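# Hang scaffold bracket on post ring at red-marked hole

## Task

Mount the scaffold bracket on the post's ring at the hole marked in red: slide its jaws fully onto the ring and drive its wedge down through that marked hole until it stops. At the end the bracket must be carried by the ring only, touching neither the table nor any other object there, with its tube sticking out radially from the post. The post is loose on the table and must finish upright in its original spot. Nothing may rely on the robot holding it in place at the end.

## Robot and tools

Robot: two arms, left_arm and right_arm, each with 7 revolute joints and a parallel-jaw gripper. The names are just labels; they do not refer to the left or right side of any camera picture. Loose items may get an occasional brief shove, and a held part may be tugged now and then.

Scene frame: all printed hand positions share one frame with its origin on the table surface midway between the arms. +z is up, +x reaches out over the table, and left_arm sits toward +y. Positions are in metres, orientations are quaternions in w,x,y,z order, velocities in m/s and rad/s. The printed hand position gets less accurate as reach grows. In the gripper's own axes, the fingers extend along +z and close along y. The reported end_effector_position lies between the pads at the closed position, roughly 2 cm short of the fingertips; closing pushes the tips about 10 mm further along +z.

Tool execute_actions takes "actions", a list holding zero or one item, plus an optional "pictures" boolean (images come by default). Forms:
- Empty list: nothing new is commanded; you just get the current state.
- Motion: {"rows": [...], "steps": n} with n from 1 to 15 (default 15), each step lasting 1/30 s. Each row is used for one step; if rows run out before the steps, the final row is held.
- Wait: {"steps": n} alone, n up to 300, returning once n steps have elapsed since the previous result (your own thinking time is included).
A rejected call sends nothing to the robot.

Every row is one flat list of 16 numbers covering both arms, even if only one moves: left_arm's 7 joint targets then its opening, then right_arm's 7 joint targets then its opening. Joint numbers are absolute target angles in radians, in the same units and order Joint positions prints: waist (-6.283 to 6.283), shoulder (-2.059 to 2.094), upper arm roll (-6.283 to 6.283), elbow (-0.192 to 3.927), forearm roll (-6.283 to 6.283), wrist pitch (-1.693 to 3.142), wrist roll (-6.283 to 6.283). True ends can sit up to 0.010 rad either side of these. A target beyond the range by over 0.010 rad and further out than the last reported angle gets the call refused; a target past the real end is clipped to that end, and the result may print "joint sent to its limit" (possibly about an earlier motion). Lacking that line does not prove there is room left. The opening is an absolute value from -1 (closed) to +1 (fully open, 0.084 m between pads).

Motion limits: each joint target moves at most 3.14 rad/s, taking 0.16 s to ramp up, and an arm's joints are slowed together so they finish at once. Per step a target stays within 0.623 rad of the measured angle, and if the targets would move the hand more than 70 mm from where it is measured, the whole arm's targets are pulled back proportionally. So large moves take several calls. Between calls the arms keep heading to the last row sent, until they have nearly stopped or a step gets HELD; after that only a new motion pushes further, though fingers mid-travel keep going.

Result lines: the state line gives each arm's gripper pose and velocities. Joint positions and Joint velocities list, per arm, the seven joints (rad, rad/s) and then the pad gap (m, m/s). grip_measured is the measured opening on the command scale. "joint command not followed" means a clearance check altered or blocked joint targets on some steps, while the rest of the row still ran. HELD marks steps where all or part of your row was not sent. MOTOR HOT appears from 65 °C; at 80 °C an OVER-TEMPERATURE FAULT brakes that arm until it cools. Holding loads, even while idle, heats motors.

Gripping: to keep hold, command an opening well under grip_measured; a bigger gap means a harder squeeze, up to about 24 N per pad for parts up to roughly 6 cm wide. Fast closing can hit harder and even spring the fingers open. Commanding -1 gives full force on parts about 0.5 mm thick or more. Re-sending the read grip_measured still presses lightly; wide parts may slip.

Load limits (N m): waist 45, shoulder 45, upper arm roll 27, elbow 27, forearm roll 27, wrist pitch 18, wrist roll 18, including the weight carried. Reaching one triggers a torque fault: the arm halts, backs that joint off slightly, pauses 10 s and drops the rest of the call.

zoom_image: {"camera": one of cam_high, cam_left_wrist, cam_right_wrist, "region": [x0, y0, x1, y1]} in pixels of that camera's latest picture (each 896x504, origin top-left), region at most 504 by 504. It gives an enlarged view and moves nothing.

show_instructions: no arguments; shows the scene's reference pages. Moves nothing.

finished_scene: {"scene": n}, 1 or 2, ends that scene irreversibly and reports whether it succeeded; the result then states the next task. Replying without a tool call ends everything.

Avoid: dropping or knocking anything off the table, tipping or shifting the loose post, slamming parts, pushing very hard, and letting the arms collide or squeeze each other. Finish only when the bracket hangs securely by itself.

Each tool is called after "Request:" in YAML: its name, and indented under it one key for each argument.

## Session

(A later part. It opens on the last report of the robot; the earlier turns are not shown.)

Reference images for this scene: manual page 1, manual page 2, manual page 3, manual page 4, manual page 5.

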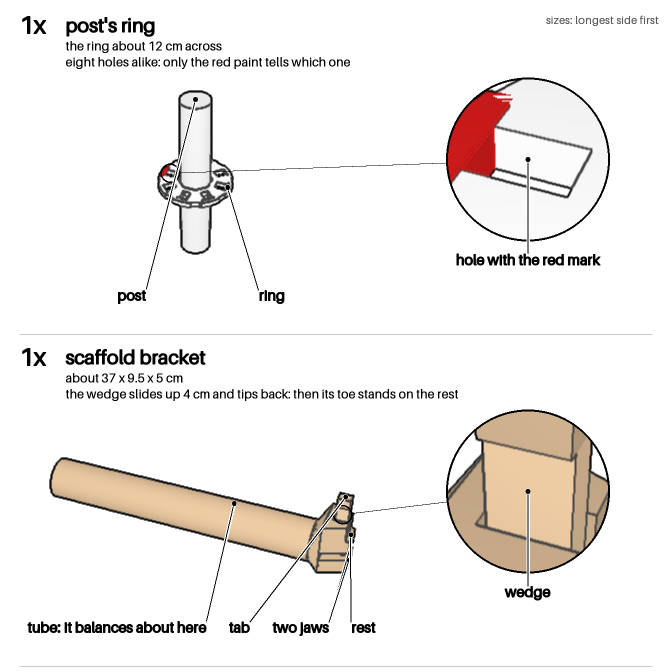

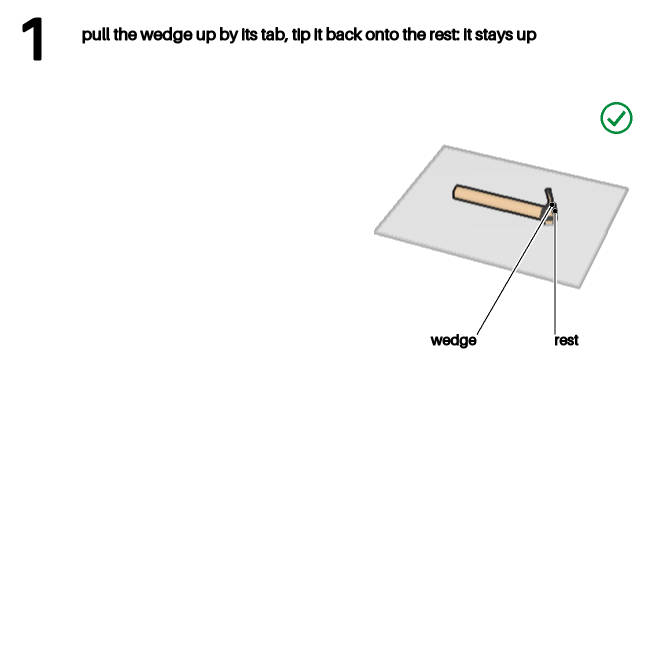

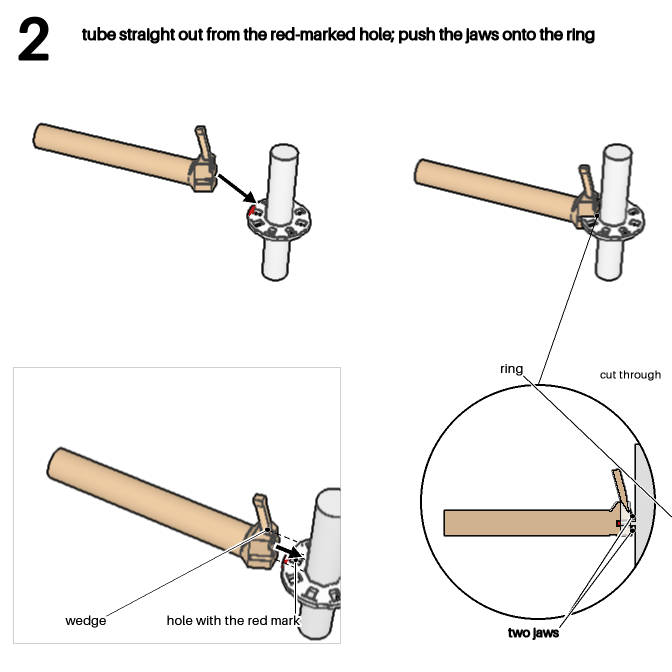

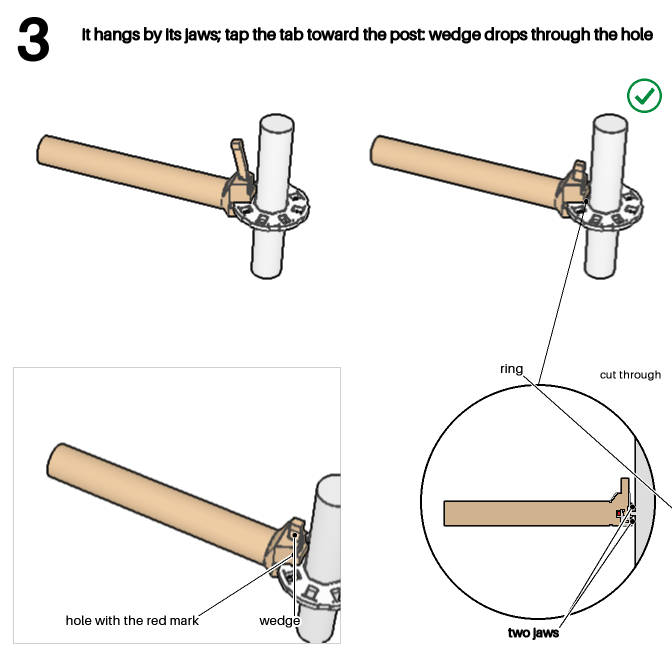

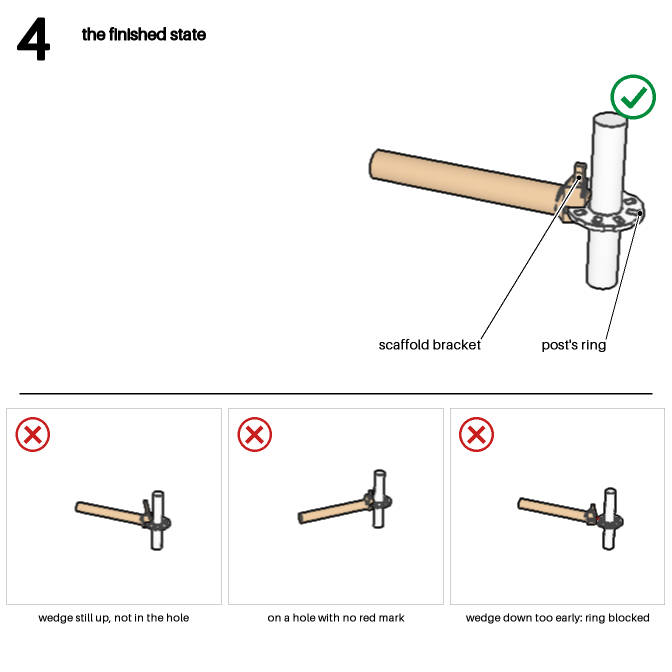

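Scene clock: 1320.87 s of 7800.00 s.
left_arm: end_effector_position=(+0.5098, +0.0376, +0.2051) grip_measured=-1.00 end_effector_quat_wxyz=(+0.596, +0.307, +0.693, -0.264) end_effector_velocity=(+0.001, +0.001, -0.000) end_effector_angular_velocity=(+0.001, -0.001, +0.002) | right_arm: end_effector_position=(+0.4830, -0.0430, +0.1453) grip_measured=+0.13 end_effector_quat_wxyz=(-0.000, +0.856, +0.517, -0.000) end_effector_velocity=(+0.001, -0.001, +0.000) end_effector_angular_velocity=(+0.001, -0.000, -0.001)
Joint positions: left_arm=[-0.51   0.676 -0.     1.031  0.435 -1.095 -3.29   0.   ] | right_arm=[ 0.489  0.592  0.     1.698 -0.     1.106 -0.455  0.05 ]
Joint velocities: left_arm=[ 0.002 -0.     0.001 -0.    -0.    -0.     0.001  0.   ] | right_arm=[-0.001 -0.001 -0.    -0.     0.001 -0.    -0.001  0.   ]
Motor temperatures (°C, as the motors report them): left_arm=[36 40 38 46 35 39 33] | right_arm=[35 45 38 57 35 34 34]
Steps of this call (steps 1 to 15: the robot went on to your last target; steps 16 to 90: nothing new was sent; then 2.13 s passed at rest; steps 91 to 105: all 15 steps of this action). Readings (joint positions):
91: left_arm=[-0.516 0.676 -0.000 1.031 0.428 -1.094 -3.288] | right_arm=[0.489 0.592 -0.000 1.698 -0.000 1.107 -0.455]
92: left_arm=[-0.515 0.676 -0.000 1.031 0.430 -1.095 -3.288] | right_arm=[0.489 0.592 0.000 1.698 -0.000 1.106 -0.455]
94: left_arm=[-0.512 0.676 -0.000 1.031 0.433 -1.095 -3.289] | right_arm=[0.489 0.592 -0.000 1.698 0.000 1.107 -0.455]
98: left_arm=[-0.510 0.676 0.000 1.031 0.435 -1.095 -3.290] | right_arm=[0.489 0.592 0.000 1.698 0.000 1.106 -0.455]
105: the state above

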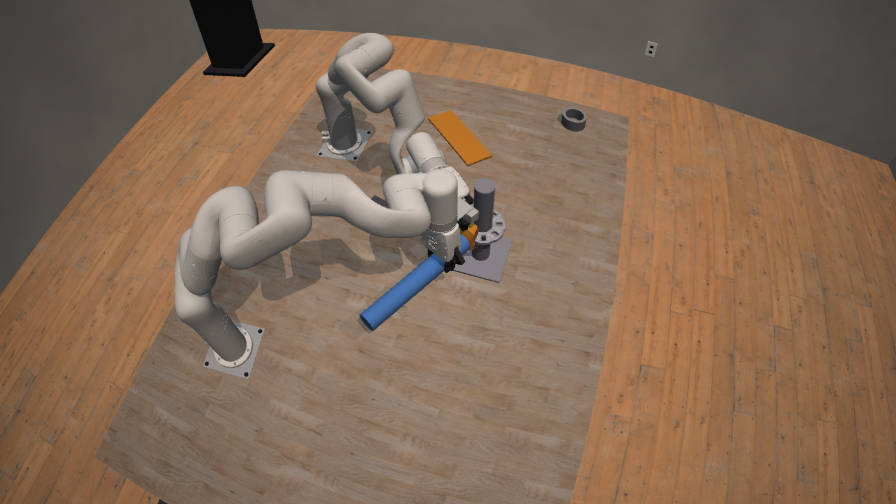

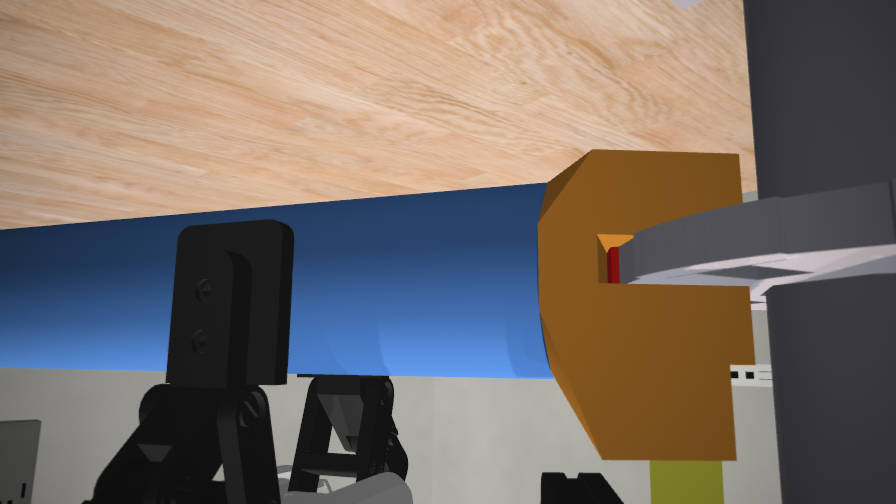

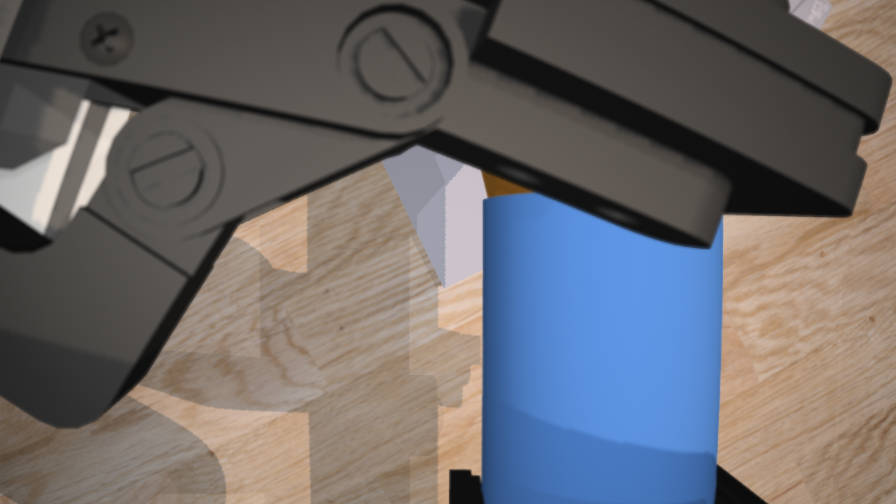

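Request:
execute_actions:
  actions:
    - {"rows": [[-0.5493,0.6764,0,1.0298,0.3913,-1.091,-3.2754,-1,0.4891,0.5919,0,1.6984,0,1.1065,-0.4549,-1]], "steps": 10}
  pictures: false

Request:
execute_actions:
  actions:
    - {"rows": [[-0.5228,0.5791,0,0.81,0.3988,-1.2069,-3.232,-1,0.4891,0.5919,0,1.6984,0,1.1065,-0.4549,-1]], "steps": 15}
  pictures: false

Request:
execute_actions:
  actions:
    - {"steps": 10}

Scene clock: 1329.83 s of 7800.00 s.
left_arm: end_effector_position=(+0.5028, +0.0239, +0.2051) grip_measured=-1.00 end_effector_quat_wxyz=(+0.596, +0.308, +0.693, -0.265) end_effector_velocity=(+0.015, +0.018, -0.002) end_effector_angular_velocity=(+0.015, -0.008, +0.046) | right_arm: end_effector_position=(+0.4830, -0.0430, +0.1453) grip_measured=+0.13 end_effector_quat_wxyz=(-0.000, +0.856, +0.517, -0.000) end_effector_velocity=(-0.000, +0.000, -0.000) end_effector_angular_velocity=(-0.000, +0.000, +0.001)
Joint positions: left_arm=[-0.548  0.676 -0.001  1.03   0.393 -1.091 -3.276  0.   ] | right_arm=[ 0.489  0.592  0.     1.698 -0.     1.106 -0.455  0.05 ]
Joint velocities: left_arm=[ 0.003  0.     0.027 -0.001 -0.024  0.002  0.008  0.   ] | right_arm=[ 0.001  0.001 -0.     0.001  0.     0.    -0.001 -0.   ]
Motor temperatures (°C, as the motors report them): left_arm=[36 40 38 46 35 39 33] | right_arm=[35 45 38 57 35 34 34]
Steps of this call (steps 1 to 15: the robot went on to your last target; steps 16 to 90: nothing new was sent; then 5.63 s passed at rest; steps 91 to 100: all 10 steps of this action). Readings (joint positions):
91: left_arm=[-0.510 0.676 0.000 1.031 0.435 -1.095 -3.290] | right_arm=[0.489 0.592 0.000 1.698 0.000 1.107 -0.455]
92: left_arm=[-0.513 0.676 0.001 1.031 0.431 -1.095 -3.289] | right_arm=[0.489 0.592 0.000 1.698 0.000 1.107 -0.455]
94: left_arm=[-0.530 0.676 0.002 1.030 0.410 -1.093 -3.282] | right_arm=[0.489 0.592 -0.000 1.698 0.000 1.106 -0.455]
98: left_arm=[-0.548 0.676 -0.002 1.030 0.396 -1.091 -3.277] | right_arm=[0.489 0.592 -0.000 1.698 0.000 1.106 -0.455]
100: the state above

Scene clock: 1330.33 s of 7800.00 s.
left_arm: end_effector_position=(+0.4596, +0.0606, +0.2053) grip_measured=-1.00 end_effector_quat_wxyz=(+0.596, +0.307, +0.693, -0.265) end_effector_velocity=(-0.006, +0.005, -0.001) end_effector_angular_velocity=(+0.001, +0.001, +0.001) | right_arm: end_effector_position=(+0.4830, -0.0430, +0.1453) grip_measured=+0.13 end_effector_quat_wxyz=(-0.000, +0.856, +0.517, -0.000) end_effector_velocity=(-0.001, +0.001, -0.000) end_effector_angular_velocity=(+0.000, +0.001, +0.003)
Joint positions: left_arm=[-0.523  0.58  -0.     0.814  0.399 -1.205 -3.233  0.   ] | right_arm=[ 0.489  0.592 -0.     1.698  0.     1.106 -0.455  0.05 ]
Joint velocities: left_arm=[ 0.003 -0.011  0.001 -0.03   0.001 -0.016  0.006  0.   ] | right_arm=[ 0.001 -0.     0.    -0.     0.001  0.    -0.002 -0.   ]
Motor temperatures (°C, as the motors report them): left_arm=[36 40 38 46 35 39 33] | right_arm=[35 45 38 57 35 34 34]
Steps of this call (steps 1 to 15: all 15 steps of this action). Readings (joint positions):
1: left_arm=[-0.548 0.676 0.000 1.030 0.393 -1.091 -3.276] | right_arm=[0.489 0.592 0.000 1.698 -0.000 1.106 -0.455]
2: left_arm=[-0.548 0.675 0.001 1.026 0.392 -1.094 -3.275] | right_arm=[0.489 0.592 -0.000 1.698 -0.000 1.106 -0.455]
4: left_arm=[-0.543 0.656 -0.000 0.984 0.393 -1.117 -3.266] | right_arm=[0.489 0.592 0.000 1.698 0.000 1.106 -0.455]
8: left_arm=[-0.527 0.597 0.001 0.847 0.398 -1.185 -3.240] | right_arm=[0.489 0.592 -0.000 1.698 0.000 1.106 -0.455]
15: the state above

Scene clock: 1330.67 s of 7800.00 s.
left_arm: end_effector_position=(+0.4589, +0.0613, +0.2051) grip_measured=-1.00 end_effector_quat_wxyz=(+0.596, +0.307, +0.693, -0.264) end_effector_velocity=(-0.001, +0.000, -0.000) end_effector_angular_velocity=(-0.000, +0.002, +0.000) | right_arm: end_effector_position=(+0.4831, -0.0430, +0.1453) grip_measured=+0.13 end_effector_quat_wxyz=(-0.000, +0.856, +0.517, -0.000) end_effector_velocity=(-0.000, -0.000, -0.000) end_effector_angular_velocity=(-0.001, +0.000, +0.002)
Joint positions: left_arm=[-0.523  0.579 -0.     0.81   0.399 -1.207 -3.232  0.   ] | right_arm=[ 0.489  0.592 -0.     1.698 -0.     1.107 -0.455  0.05 ]
Joint velocities: left_arm=[ 0.    -0.001 -0.    -0.003 -0.    -0.001 -0.     0.   ] | right_arm=[ 0.001  0.    -0.001 -0.001 -0.    -0.    -0.001  0.   ]
Motor temperatures (°C, as the motors report them): left_arm=[36 40 38 46 35 39 33] | right_arm=[35 45 38 57 35 34 34]
Steps of this call (steps 1 to 10: the robot went on to your last target). Readings (joint positions):
1: left_arm=[-0.523 0.580 -0.000 0.813 0.399 -1.206 -3.232] | right_arm=[0.489 0.592 -0.000 1.698 0.000 1.106 -0.455]
2: left_arm=[-0.523 0.580 -0.000 0.812 0.399 -1.206 -3.232] | right_arm=[0.489 0.592 0.000 1.698 0.000 1.106 -0.455]
4: left_arm=[-0.523 0.580 -0.000 0.811 0.399 -1.206 -3.232] | right_arm=[0.489 0.592 0.000 1.698 -0.000 1.107 -0.455]
8: left_arm=[-0.523 0.579 -0.000 0.810 0.399 -1.207 -3.232] | right_arm=[0.489 0.592 0.000 1.698 -0.000 1.107 -0.455]
10: the state above

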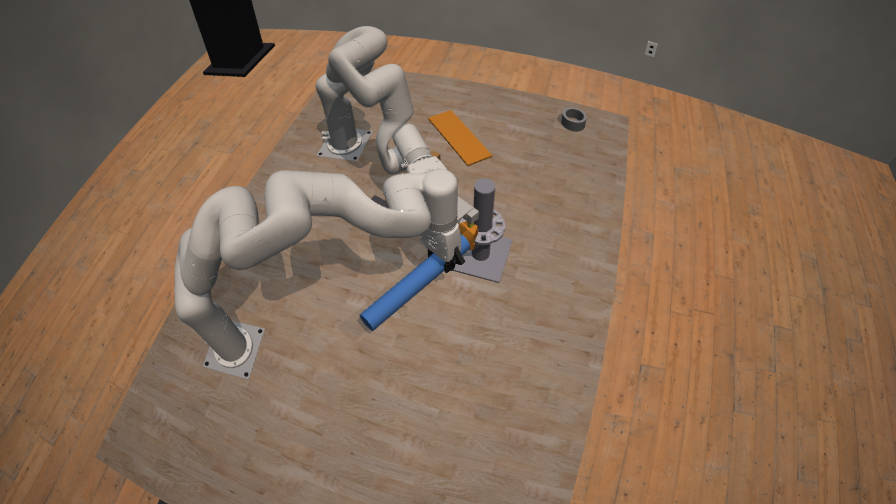

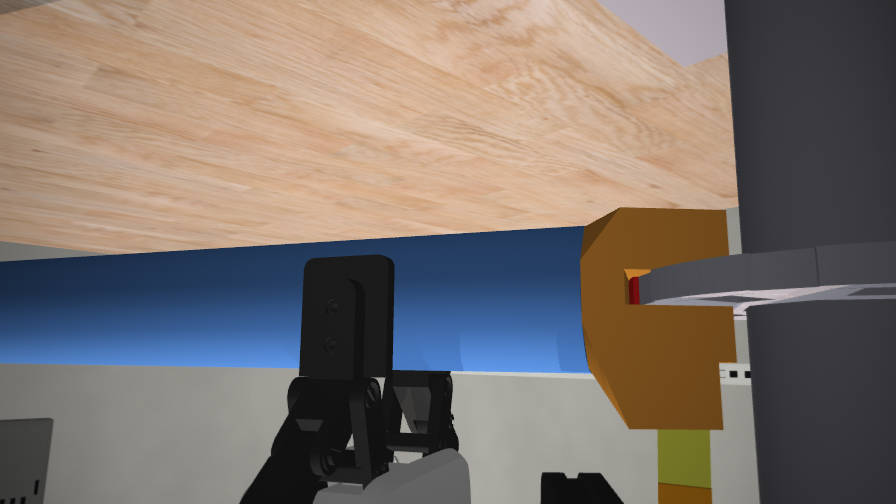

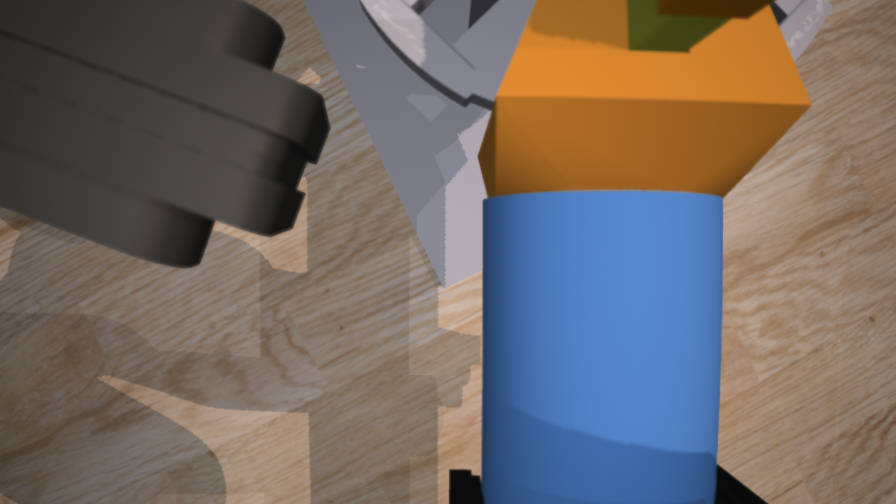

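Request:
zoom_image:
  camera: "cam_left_wrist"
  region: [560, 190, 780, 504]

Request:
zoom_image:
  camera: "cam_right_wrist"
  region: [480, 0, 840, 200]

Region (560, 190, 780, 504) of cam_left_wrist's 896x504 image, scaled by 1.605, with more detail than that image has; it fills the left 353 columns of this view, and the rest is white.

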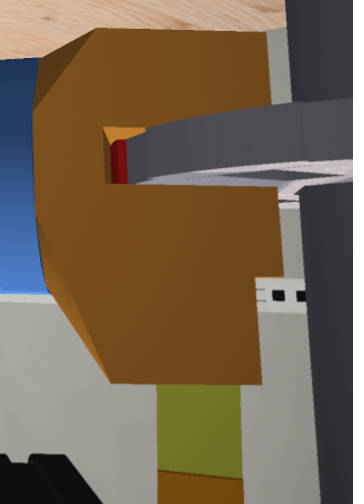

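Region (480, 0, 840, 200) of cam_right_wrist's 896x504 image, scaled by 1.400, with more detail than that image has.

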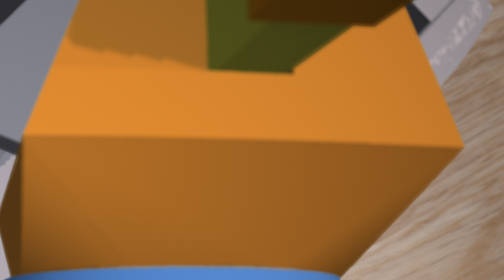

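Request:
execute_actions:
  actions:
    - {"rows": [[-0.5168,0.4867,0,0.7877,0.4163,-1.143,-3.2631,-1,0.4891,0.5919,0,1.6984,0,1.1065,-0.4549,-1]], "steps": 15}

Request:
zoom_image:
  camera: "cam_left_wrist"
  region: [540, 100, 800, 504]

Scene clock: 1451.17 s of 7800.00 s.
left_arm: end_effector_position=(+0.4588, +0.0615, +0.2336) grip_measured=-1.00 end_effector_quat_wxyz=(+0.596, +0.307, +0.693, -0.264) end_effector_velocity=(+0.000, -0.000, +0.003) end_effector_angular_velocity=(-0.001, -0.000, -0.000) | right_arm: end_effector_position=(+0.4831, -0.0430, +0.1453) grip_measured=+0.13 end_effector_quat_wxyz=(-0.000, +0.856, +0.517, -0.000) end_effector_velocity=(+0.000, -0.000, +0.000) end_effector_angular_velocity=(+0.001, -0.000, -0.002)
Joint positions: left_arm=[-0.517  0.488  0.     0.788  0.416 -1.143 -3.263  0.   ] | right_arm=[ 0.489  0.592 -0.     1.698  0.     1.107 -0.455  0.05 ]
Joint velocities: left_arm=[ 0.    -0.008  0.    -0.001  0.002  0.005 -0.004  0.   ] | right_arm=[-0.     0.     0.     0.     0.    -0.     0.001  0.   ]
Motor temperatures (°C, as the motors report them): left_arm=[36 40 38 45 35 39 33] | right_arm=[35 45 38 58 35 34 34]
Steps of this call (steps 1 to 15: the robot went on to your last target; steps 16 to 90: nothing new was sent; then 117.00 s passed at rest; steps 91 to 105: all 15 steps of this action). Readings (joint positions):
91: left_arm=[-0.523 0.579 0.000 0.810 0.399 -1.207 -3.232] | right_arm=[0.489 0.592 0.000 1.698 -0.000 1.107 -0.455]
92: left_arm=[-0.523 0.576 0.000 0.809 0.400 -1.203 -3.234] | right_arm=[0.489 0.592 0.000 1.698 0.000 1.106 -0.455]
94: left_arm=[-0.520 0.544 0.000 0.798 0.406 -1.179 -3.245] | right_arm=[0.489 0.592 0.000 1.698 -0.000 1.107 -0.455]
98: left_arm=[-0.517 0.494 -0.000 0.793 0.414 -1.151 -3.259] | right_arm=[0.489 0.592 -0.000 1.698 0.000 1.107 -0.455]
105: the state above

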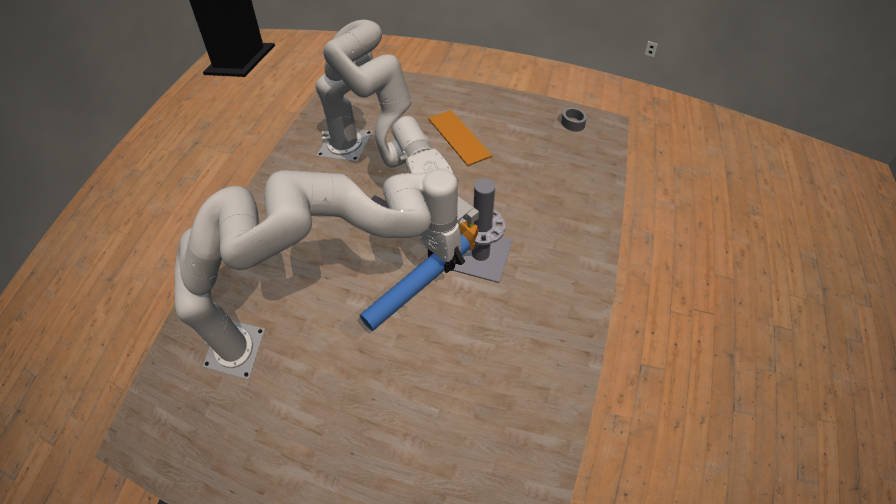

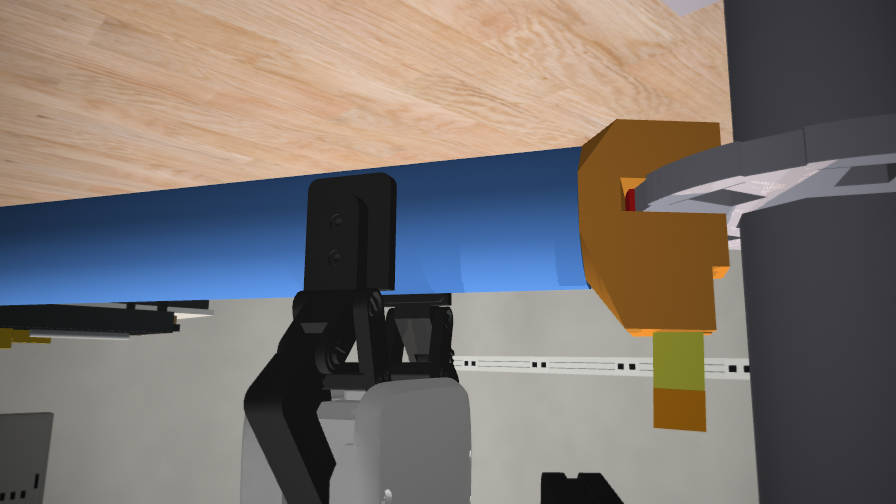

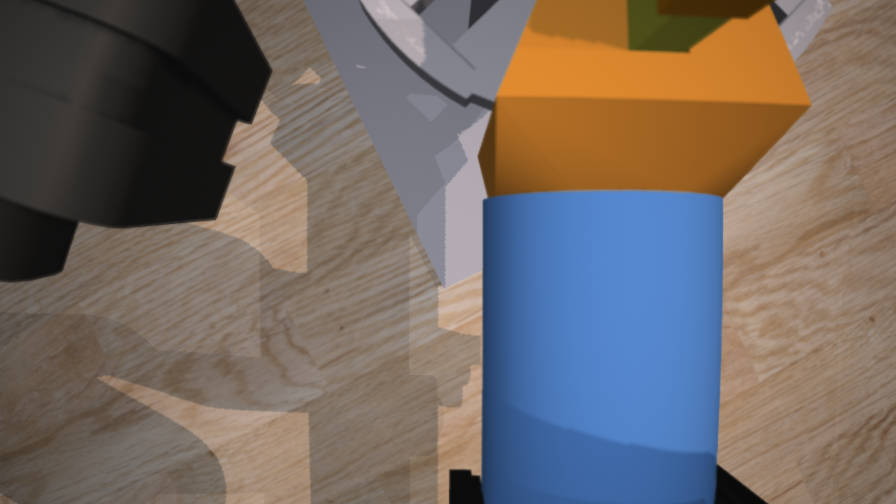

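Region (540, 100, 800, 504) of cam_left_wrist's 896x504 image, scaled by 1.248, with more detail than that image has; it fills the left 324 columns of this view, and the rest is white.

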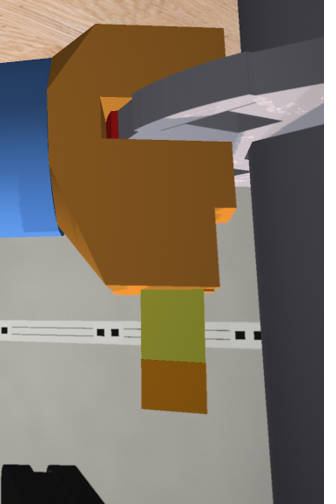

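Request:
zoom_image:
  camera: "cam_left_wrist"
  region: [615, 315, 745, 445]

Region (615, 315, 745, 445) of cam_left_wrist's 896x504 image, scaled by 3.877, with more detail than that image has.

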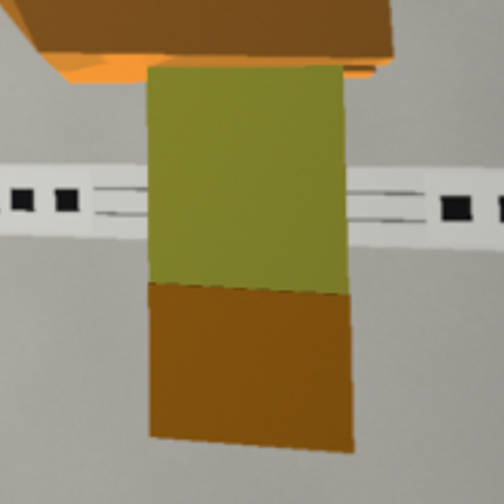

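Request:
execute_actions:
  actions:
    - {"rows": [[-0.5168,0.4867,0,0.7877,0.4163,-1.143,-3.2631,-1,0.4891,0.593,0,1.6971,0,1.1041,-0.4549,-0.5],[-0.5168,0.4867,0,0.7877,0.4163,-1.143,-3.2631,-1,0.4891,0.593,0,1.6971,0,1.1041,-0.4549,-0.2],[-0.5168,0.4867,0,0.7877,0.4163,-1.143,-3.2631,-1,0.4891,0.593,0,1.6971,0,1.1041,-0.4549,0.0],[-0.5168,0.4867,0,0.7877,0.4163,-1.143,-3.2631,-1,0.4891,0.5936,0,1.6964,0,1.1028,-0.4549,0.05],[-0.5168,0.4867,0,0.7877,0.4163,-1.143,-3.2631,-1,0.4891,0.5936,0,1.6964,0,1.1028,-0.4549,0.08],[-0.5168,0.4867,0,0.7877,0.4163,-1.143,-3.2631,-1,0.4891,0.5936,0,1.6964,0,1.1028,-0.4549,0.11],[-0.5168,0.4867,0,0.7877,0.4163,-1.143,-3.2631,-1,0.4891,0.5936,0,1.6964,0,1.1028,-0.4549,0.13],[-0.5168,0.4867,0,0.7877,0.4163,-1.143,-3.2631,-1,0.4891,0.5936,0,1.6964,0,1.1028,-0.4549,0.14],[-0.5168,0.4867,0,0.7877,0.4163,-1.143,-3.2631,-1,0.4891,0.5936,0,1.6964,0,1.1028,-0.4549,0.15],[-0.5168,0.4867,0,0.7877,0.4163,-1.143,-3.2631,-1,0.4891,0.5936,0,1.6964,0,1.1028,-0.4549,0.16],[-0.5168,0.4867,0,0.7877,0.4163,-1.143,-3.2631,-1,0.4891,0.5936,0,1.6964,0,1.1028,-0.4549,0.17],[-0.5168,0.4867,0,0.7877,0.4163,-1.143,-3.2631,-1,0.4891,0.5936,0,1.6964,0,1.1028,-0.4549,0.18],[-0.5168,0.4867,0,0.7877,0.4163,-1.143,-3.2631,-1,0.4891,0.5936,0,1.6964,0,1.1028,-0.4549,0.2],[-0.5168,0.4867,0,0.7877,0.4163,-1.143,-3.2631,-1,0.4891,0.5936,0,1.6964,0,1.1028,-0.4549,0.23],[-0.5168,0.4867,0,0.7877,0.4163,-1.143,-3.2631,-1,0.4891,0.5936,0,1.6964,0,1.1028,-0.4549,0.27]], "steps": 15}
  pictures: false

Request:
execute_actions:
  actions:
    - {"rows": [[-0.5168,0.4867,0,0.7877,0.4163,-1.143,-3.2631,-1,0.4891,0.5936,0,1.6964,0,1.1028,-0.4549,0.7]], "steps": 10}

Request:
execute_actions:
  actions:
    - {"rows": [[-0.5168,0.4867,0,0.7877,0.4163,-1.143,-3.2631,-1,0.4891,0.5518,0,1.8088,0,1.257,-0.4549,0.7]], "steps": 15}
  pictures: false

Request:
execute_actions:
  actions:
    - {"steps": 15}

Scene clock: 1498.27 s of 7800.00 s.
left_arm: end_effector_position=(+0.4589, +0.0614, +0.2343) grip_measured=-1.00 end_effector_quat_wxyz=(+0.596, +0.307, +0.693, -0.264) end_effector_velocity=(-0.000, -0.000, -0.000) end_effector_angular_velocity=(+0.000, +0.001, -0.001) | right_arm: end_effector_position=(+0.4853, -0.0409, +0.1494) grip_measured=+0.23 end_effector_quat_wxyz=(-0.001, +0.856, +0.517, +0.006) end_effector_velocity=(-0.015, -0.020, -0.043) end_effector_angular_velocity=(-0.061, +0.074, -0.009)
Joint positions: left_arm=[-0.517  0.487 -0.     0.788  0.416 -1.143 -3.263  0.   ] | right_arm=[ 0.489  0.589  0.     1.702  0.     1.101 -0.455  0.054]
Joint velocities: left_arm=[-0.001 -0.     0.001 -0.001  0.    -0.    -0.     0.   ] | right_arm=[-0.005  0.034 -0.007 -0.048 -0.002  0.014 -0.     0.047]
Motor temperatures (°C, as the motors report them): left_arm=[36 40 38 45 35 39 33] | right_arm=[35 45 38 58 35 34 34]
Steps of this call (steps 1 to 15: the robot went on to your last target; steps 16 to 90: nothing new was sent; then 43.60 s passed at rest; steps 91 to 105: all 15 steps of this action). Readings (joint positions):
91: left_arm=[-0.517 0.487 -0.000 0.788 0.416 -1.143 -3.263] | right_arm=[0.489 0.592 0.000 1.698 -0.000 1.106 -0.455]
92: left_arm=[-0.517 0.487 -0.000 0.788 0.416 -1.143 -3.263] | right_arm=[0.489 0.592 -0.000 1.698 -0.000 1.106 -0.455]
94: left_arm=[-0.517 0.487 0.000 0.788 0.416 -1.143 -3.263] | right_arm=[0.489 0.592 -0.000 1.698 -0.000 1.105 -0.455]
98: left_arm=[-0.517 0.487 -0.000 0.788 0.416 -1.143 -3.263] | right_arm=[0.489 0.593 -0.000 1.697 -0.000 1.104 -0.455]
105: the state above

Scene clock: 1498.60 s of 7800.00 s.
left_arm: end_effector_position=(+0.4589, +0.0614, +0.2343) grip_measured=-1.00 end_effector_quat_wxyz=(+0.596, +0.307, +0.693, -0.264) end_effector_velocity=(+0.000, -0.000, +0.000) end_effector_angular_velocity=(+0.000, -0.001, -0.000) | right_arm: end_effector_position=(+0.4833, -0.0428, +0.1442) grip_measured=+0.70 end_effector_quat_wxyz=(-0.000, +0.856, +0.517, +0.001) end_effector_velocity=(-0.001, -0.001, -0.003) end_effector_angular_velocity=(-0.005, +0.005, +0.001)
Joint positions: left_arm=[-0.517  0.487  0.     0.788  0.416 -1.143 -3.263  0.   ] | right_arm=[ 0.489  0.593  0.     1.697  0.     1.103 -0.455  0.073]
Joint velocities: left_arm=[ 0.     0.    -0.     0.001  0.     0.     0.001  0.   ] | right_arm=[ 0.     0.003 -0.001 -0.003 -0.001  0.001 -0.001  0.   ]
Motor temperatures (°C, as the motors report them): left_arm=[36 40 38 45 35 39 33] | right_arm=[35 45 38 58 35 34 34]
Steps of this call (steps 1 to 10: all 10 steps of this action). Readings (joint positions):
1: left_arm=[-0.517 0.487 0.000 0.788 0.416 -1.143 -3.263] | right_arm=[0.489 0.590 0.000 1.701 0.000 1.101 -0.455]
2: left_arm=[-0.517 0.487 0.000 0.788 0.416 -1.143 -3.263] | right_arm=[0.489 0.591 0.000 1.699 0.000 1.102 -0.455]
4: left_arm=[-0.517 0.487 -0.000 0.788 0.416 -1.143 -3.263] | right_arm=[0.489 0.593 -0.000 1.697 0.000 1.102 -0.455]
8: left_arm=[-0.517 0.487 -0.000 0.788 0.416 -1.143 -3.263] | right_arm=[0.489 0.593 0.000 1.697 0.000 1.103 -0.455]
10: the state above

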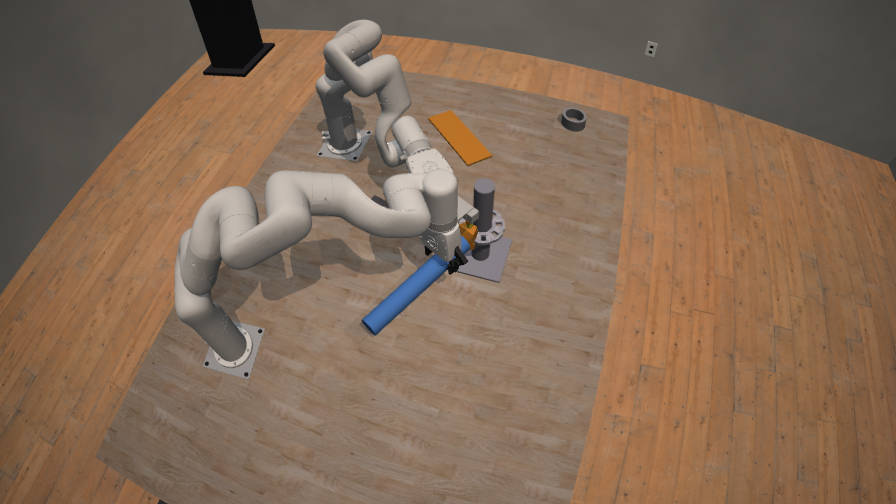

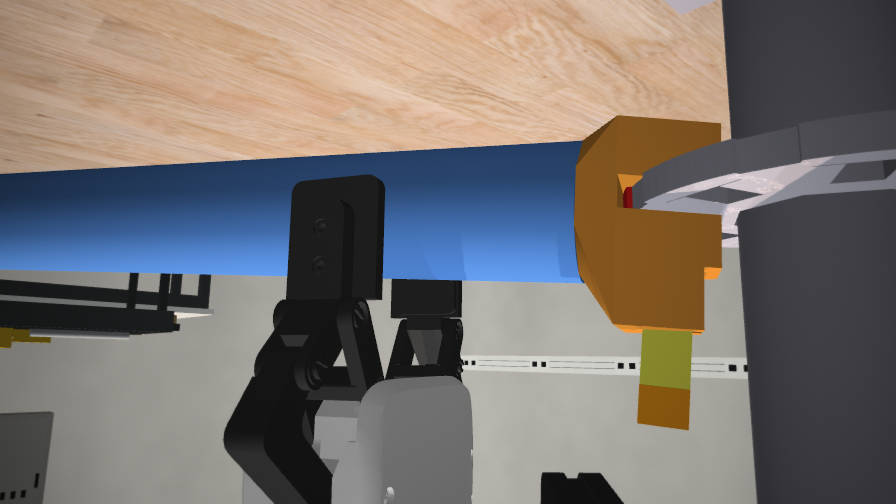

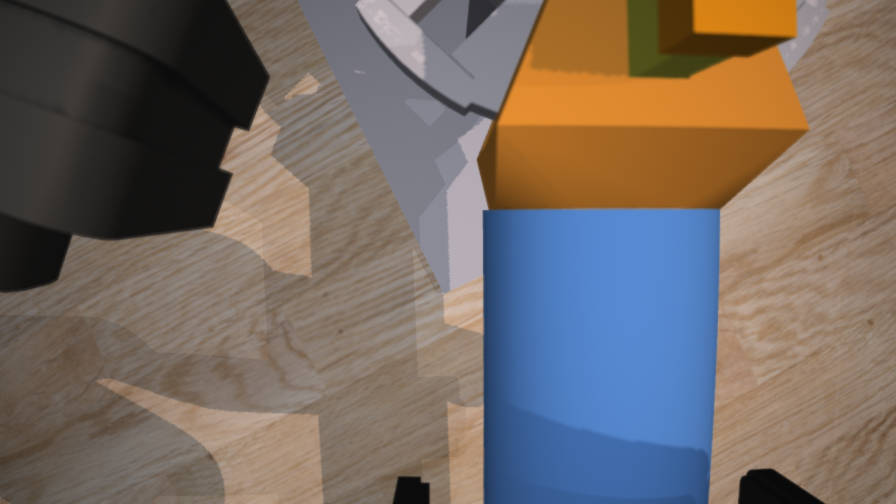

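Scene clock: 1499.10 s of 7800.00 s.
left_arm: end_effector_position=(+0.4589, +0.0614, +0.2343) grip_measured=-1.00 end_effector_quat_wxyz=(+0.596, +0.307, +0.693, -0.264) end_effector_velocity=(+0.000, +0.001, +0.000) end_effector_angular_velocity=(+0.000, -0.001, +0.001) | right_arm: end_effector_position=(+0.4824, -0.0435, +0.2025) grip_measured=+0.70 end_effector_quat_wxyz=(+0.000, +0.856, +0.517, -0.002) end_effector_velocity=(+0.002, +0.001, +0.010) end_effector_angular_velocity=(+0.005, -0.007, -0.002)
Joint positions: left_arm=[-0.517  0.487  0.     0.788  0.416 -1.143 -3.263  0.   ] | right_arm=[ 0.489  0.554  0.     1.805 -0.     1.256 -0.455  0.073]
Joint velocities: left_arm=[ 0.001 -0.    -0.     0.     0.    -0.     0.001  0.   ] | right_arm=[-0.    -0.005 -0.     0.02  -0.     0.017  0.002  0.   ]
Motor temperatures (°C, as the motors report them): left_arm=[36 40 38 45 35 39 33] | right_arm=[35 45 38 58 35 34 34]
Steps of this call (steps 1 to 15: all 15 steps of this action). Readings (joint positions):
1: left_arm=[-0.517 0.487 0.000 0.788 0.416 -1.143 -3.263] | right_arm=[0.489 0.593 0.000 1.697 0.000 1.103 -0.455]
2: left_arm=[-0.517 0.487 0.000 0.788 0.416 -1.143 -3.263] | right_arm=[0.489 0.593 0.000 1.699 0.000 1.108 -0.455]
4: left_arm=[-0.517 0.487 -0.000 0.788 0.416 -1.143 -3.263] | right_arm=[0.489 0.586 0.000 1.724 -0.000 1.151 -0.455]
8: left_arm=[-0.517 0.487 -0.000 0.788 0.416 -1.143 -3.263] | right_arm=[0.489 0.552 -0.000 1.799 0.000 1.232 -0.455]
15: the state above

Scene clock: 1499.60 s of 7800.00 s.
left_arm: end_effector_position=(+0.4589, +0.0614, +0.2343) grip_measured=-1.00 end_effector_quat_wxyz=(+0.596, +0.307, +0.693, -0.264) end_effector_velocity=(-0.000, +0.000, -0.000) end_effector_angular_velocity=(+0.001, +0.000, -0.000) | right_arm: end_effector_position=(+0.4830, -0.0430, +0.2054) grip_measured=+0.70 end_effector_quat_wxyz=(+0.000, +0.856, +0.517, -0.000) end_effector_velocity=(+0.000, -0.000, +0.001) end_effector_angular_velocity=(+0.000, -0.001, -0.002)
Joint positions: left_arm=[-0.517  0.487 -0.     0.788  0.416 -1.143 -3.263  0.   ] | right_arm=[ 0.489  0.552  0.     1.809 -0.     1.257 -0.455  0.073]
Joint velocities: left_arm=[ 0.001 -0.    -0.    -0.001  0.     0.     0.001  0.   ] | right_arm=[-0.    -0.    -0.     0.001 -0.001  0.     0.002  0.   ]
Motor temperatures (°C, as the motors report them): left_arm=[36 40 38 45 35 39 33] | right_arm=[35 45 38 58 35 34 34]
Steps of this call (steps 1 to 15: the robot went on to your last target). Readings (joint positions):
1: left_arm=[-0.517 0.487 0.000 0.788 0.416 -1.143 -3.263] | right_arm=[0.489 0.554 0.000 1.806 -0.000 1.256 -0.455]
2: left_arm=[-0.517 0.487 0.000 0.788 0.416 -1.143 -3.263] | right_arm=[0.489 0.553 0.000 1.807 -0.000 1.256 -0.455]
4: left_arm=[-0.517 0.487 -0.000 0.788 0.416 -1.143 -3.263] | right_arm=[0.489 0.552 0.000 1.808 -0.000 1.257 -0.455]
8: left_arm=[-0.517 0.487 0.000 0.788 0.416 -1.143 -3.263] | right_arm=[0.489 0.552 -0.000 1.809 -0.000 1.257 -0.455]
15: the state above
All arms were judged still, so your last target was given up. Only a new action makes them travel on or press farther. Fingers that are still opening or closing keep moving.

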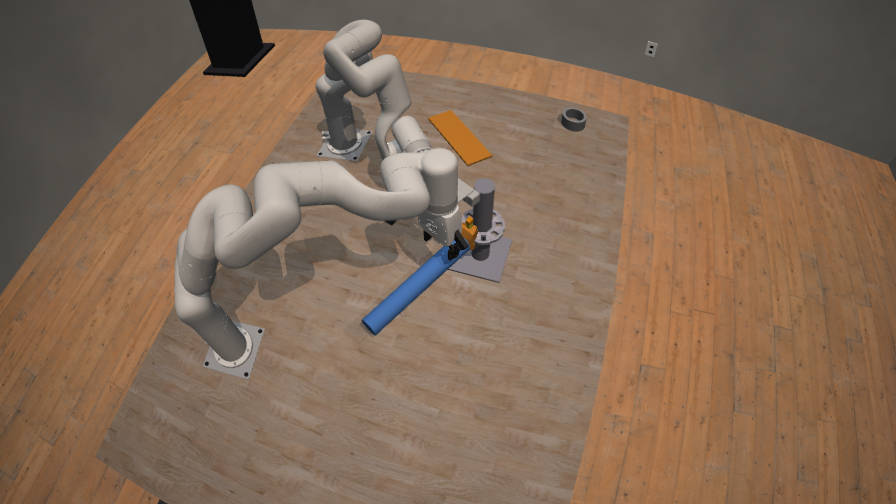

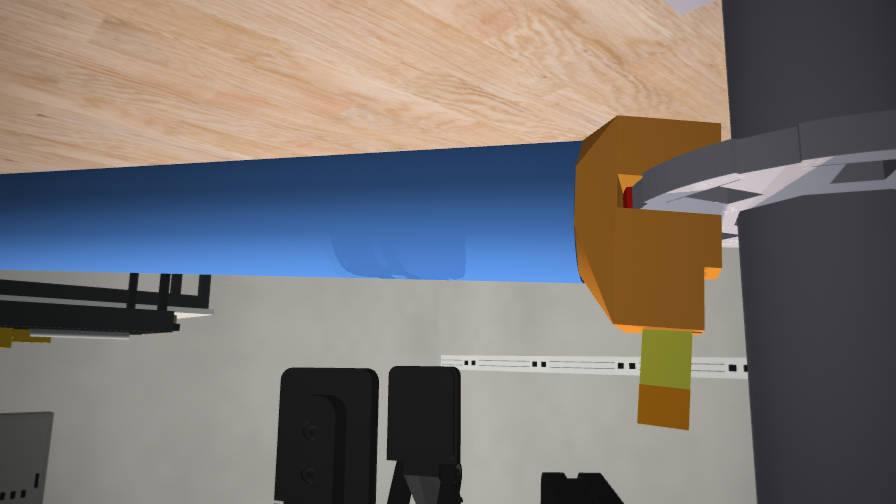

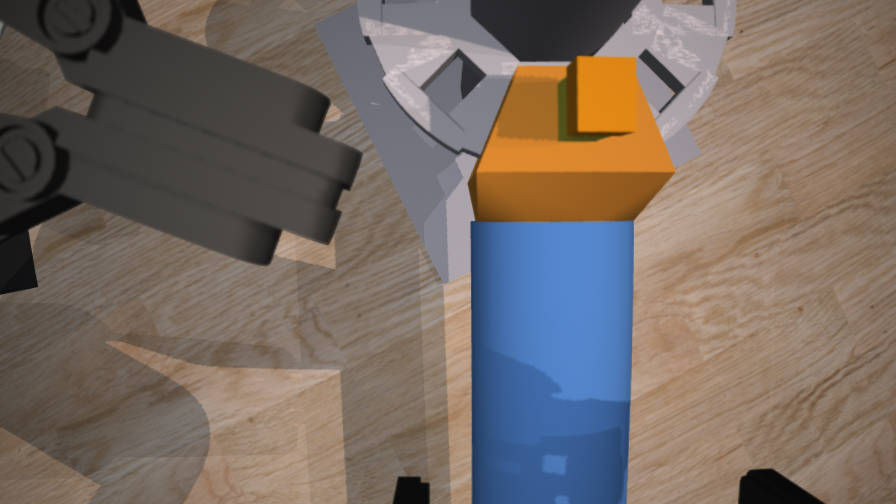

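Request:
zoom_image:
  camera: "cam_left_wrist"
  region: [570, 100, 770, 445]

Request:
execute_actions:
  actions: []

Region (570, 100, 770, 445) of cam_left_wrist's 896x504 image, scaled by 1.461, with more detail than that image has; it fills the left 292 columns of this view, and the rest is white.

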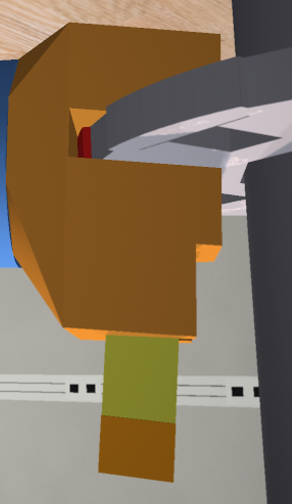

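Scene clock: 1506.67 s of 7800.00 s.
left_arm: end_effector_position=(+0.4589, +0.0614, +0.2343) grip_measured=-1.00 end_effector_quat_wxyz=(+0.596, +0.307, +0.693, -0.264) end_effector_velocity=(-0.000, +0.000, -0.001) end_effector_angular_velocity=(+0.001, +0.001, +0.000) | right_arm: end_effector_position=(+0.4831, -0.0430, +0.2055) grip_measured=+0.70 end_effector_quat_wxyz=(-0.000, +0.856, +0.517, -0.000) end_effector_velocity=(-0.000, +0.000, +0.000) end_effector_angular_velocity=(+0.001, -0.000, +0.001)
Joint positions: left_arm=[-0.517  0.487  0.     0.788  0.416 -1.143 -3.263  0.   ] | right_arm=[ 0.489  0.552 -0.     1.809 -0.     1.257 -0.455  0.073]
Joint velocities: left_arm=[-0.    -0.     0.    -0.001 -0.     0.     0.     0.   ] | right_arm=[-0.001 -0.001  0.001 -0.     0.     0.    -0.001  0.   ]
Motor temperatures (°C, as the motors report them): left_arm=[36 40 38 45 35 39 33] | right_arm=[35 45 38 57 35 34 34]
Steps of this call (steps 1 to 90: nothing new was sent; then 4.07 s passed at rest). Readings (joint positions):
1: left_arm=[-0.517 0.487 0.000 0.788 0.416 -1.143 -3.263] | right_arm=[0.489 0.552 -0.000 1.809 -0.000 1.257 -0.455]
2: left_arm=[-0.517 0.487 0.000 0.788 0.416 -1.143 -3.263] | right_arm=[0.489 0.552 -0.000 1.809 -0.000 1.257 -0.455]
4: left_arm=[-0.517 0.487 0.000 0.788 0.416 -1.143 -3.263] | right_arm=[0.489 0.552 -0.000 1.809 -0.000 1.257 -0.455]
8: left_arm=[-0.517 0.487 -0.000 0.788 0.416 -1.143 -3.263] | right_arm=[0.489 0.552 0.000 1.809 -0.000 1.257 -0.455]
90: the state above

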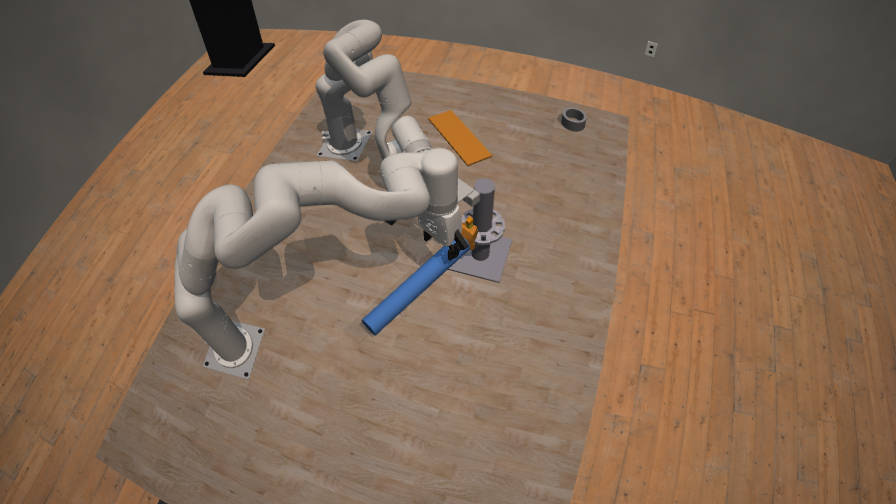

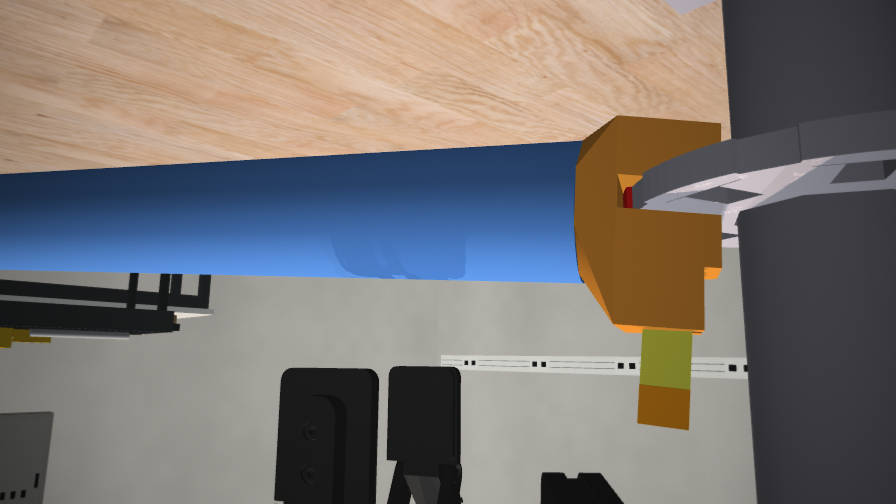

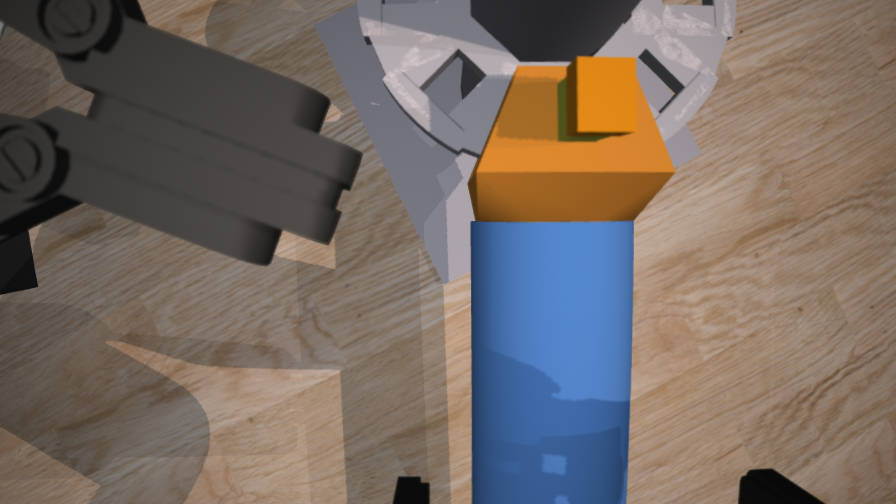

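The bracket is stable on the ring, the wedge is fully down, and both arms are clear.

Request:
finished_scene:
  scene: 2

The scene is finished: the task was done.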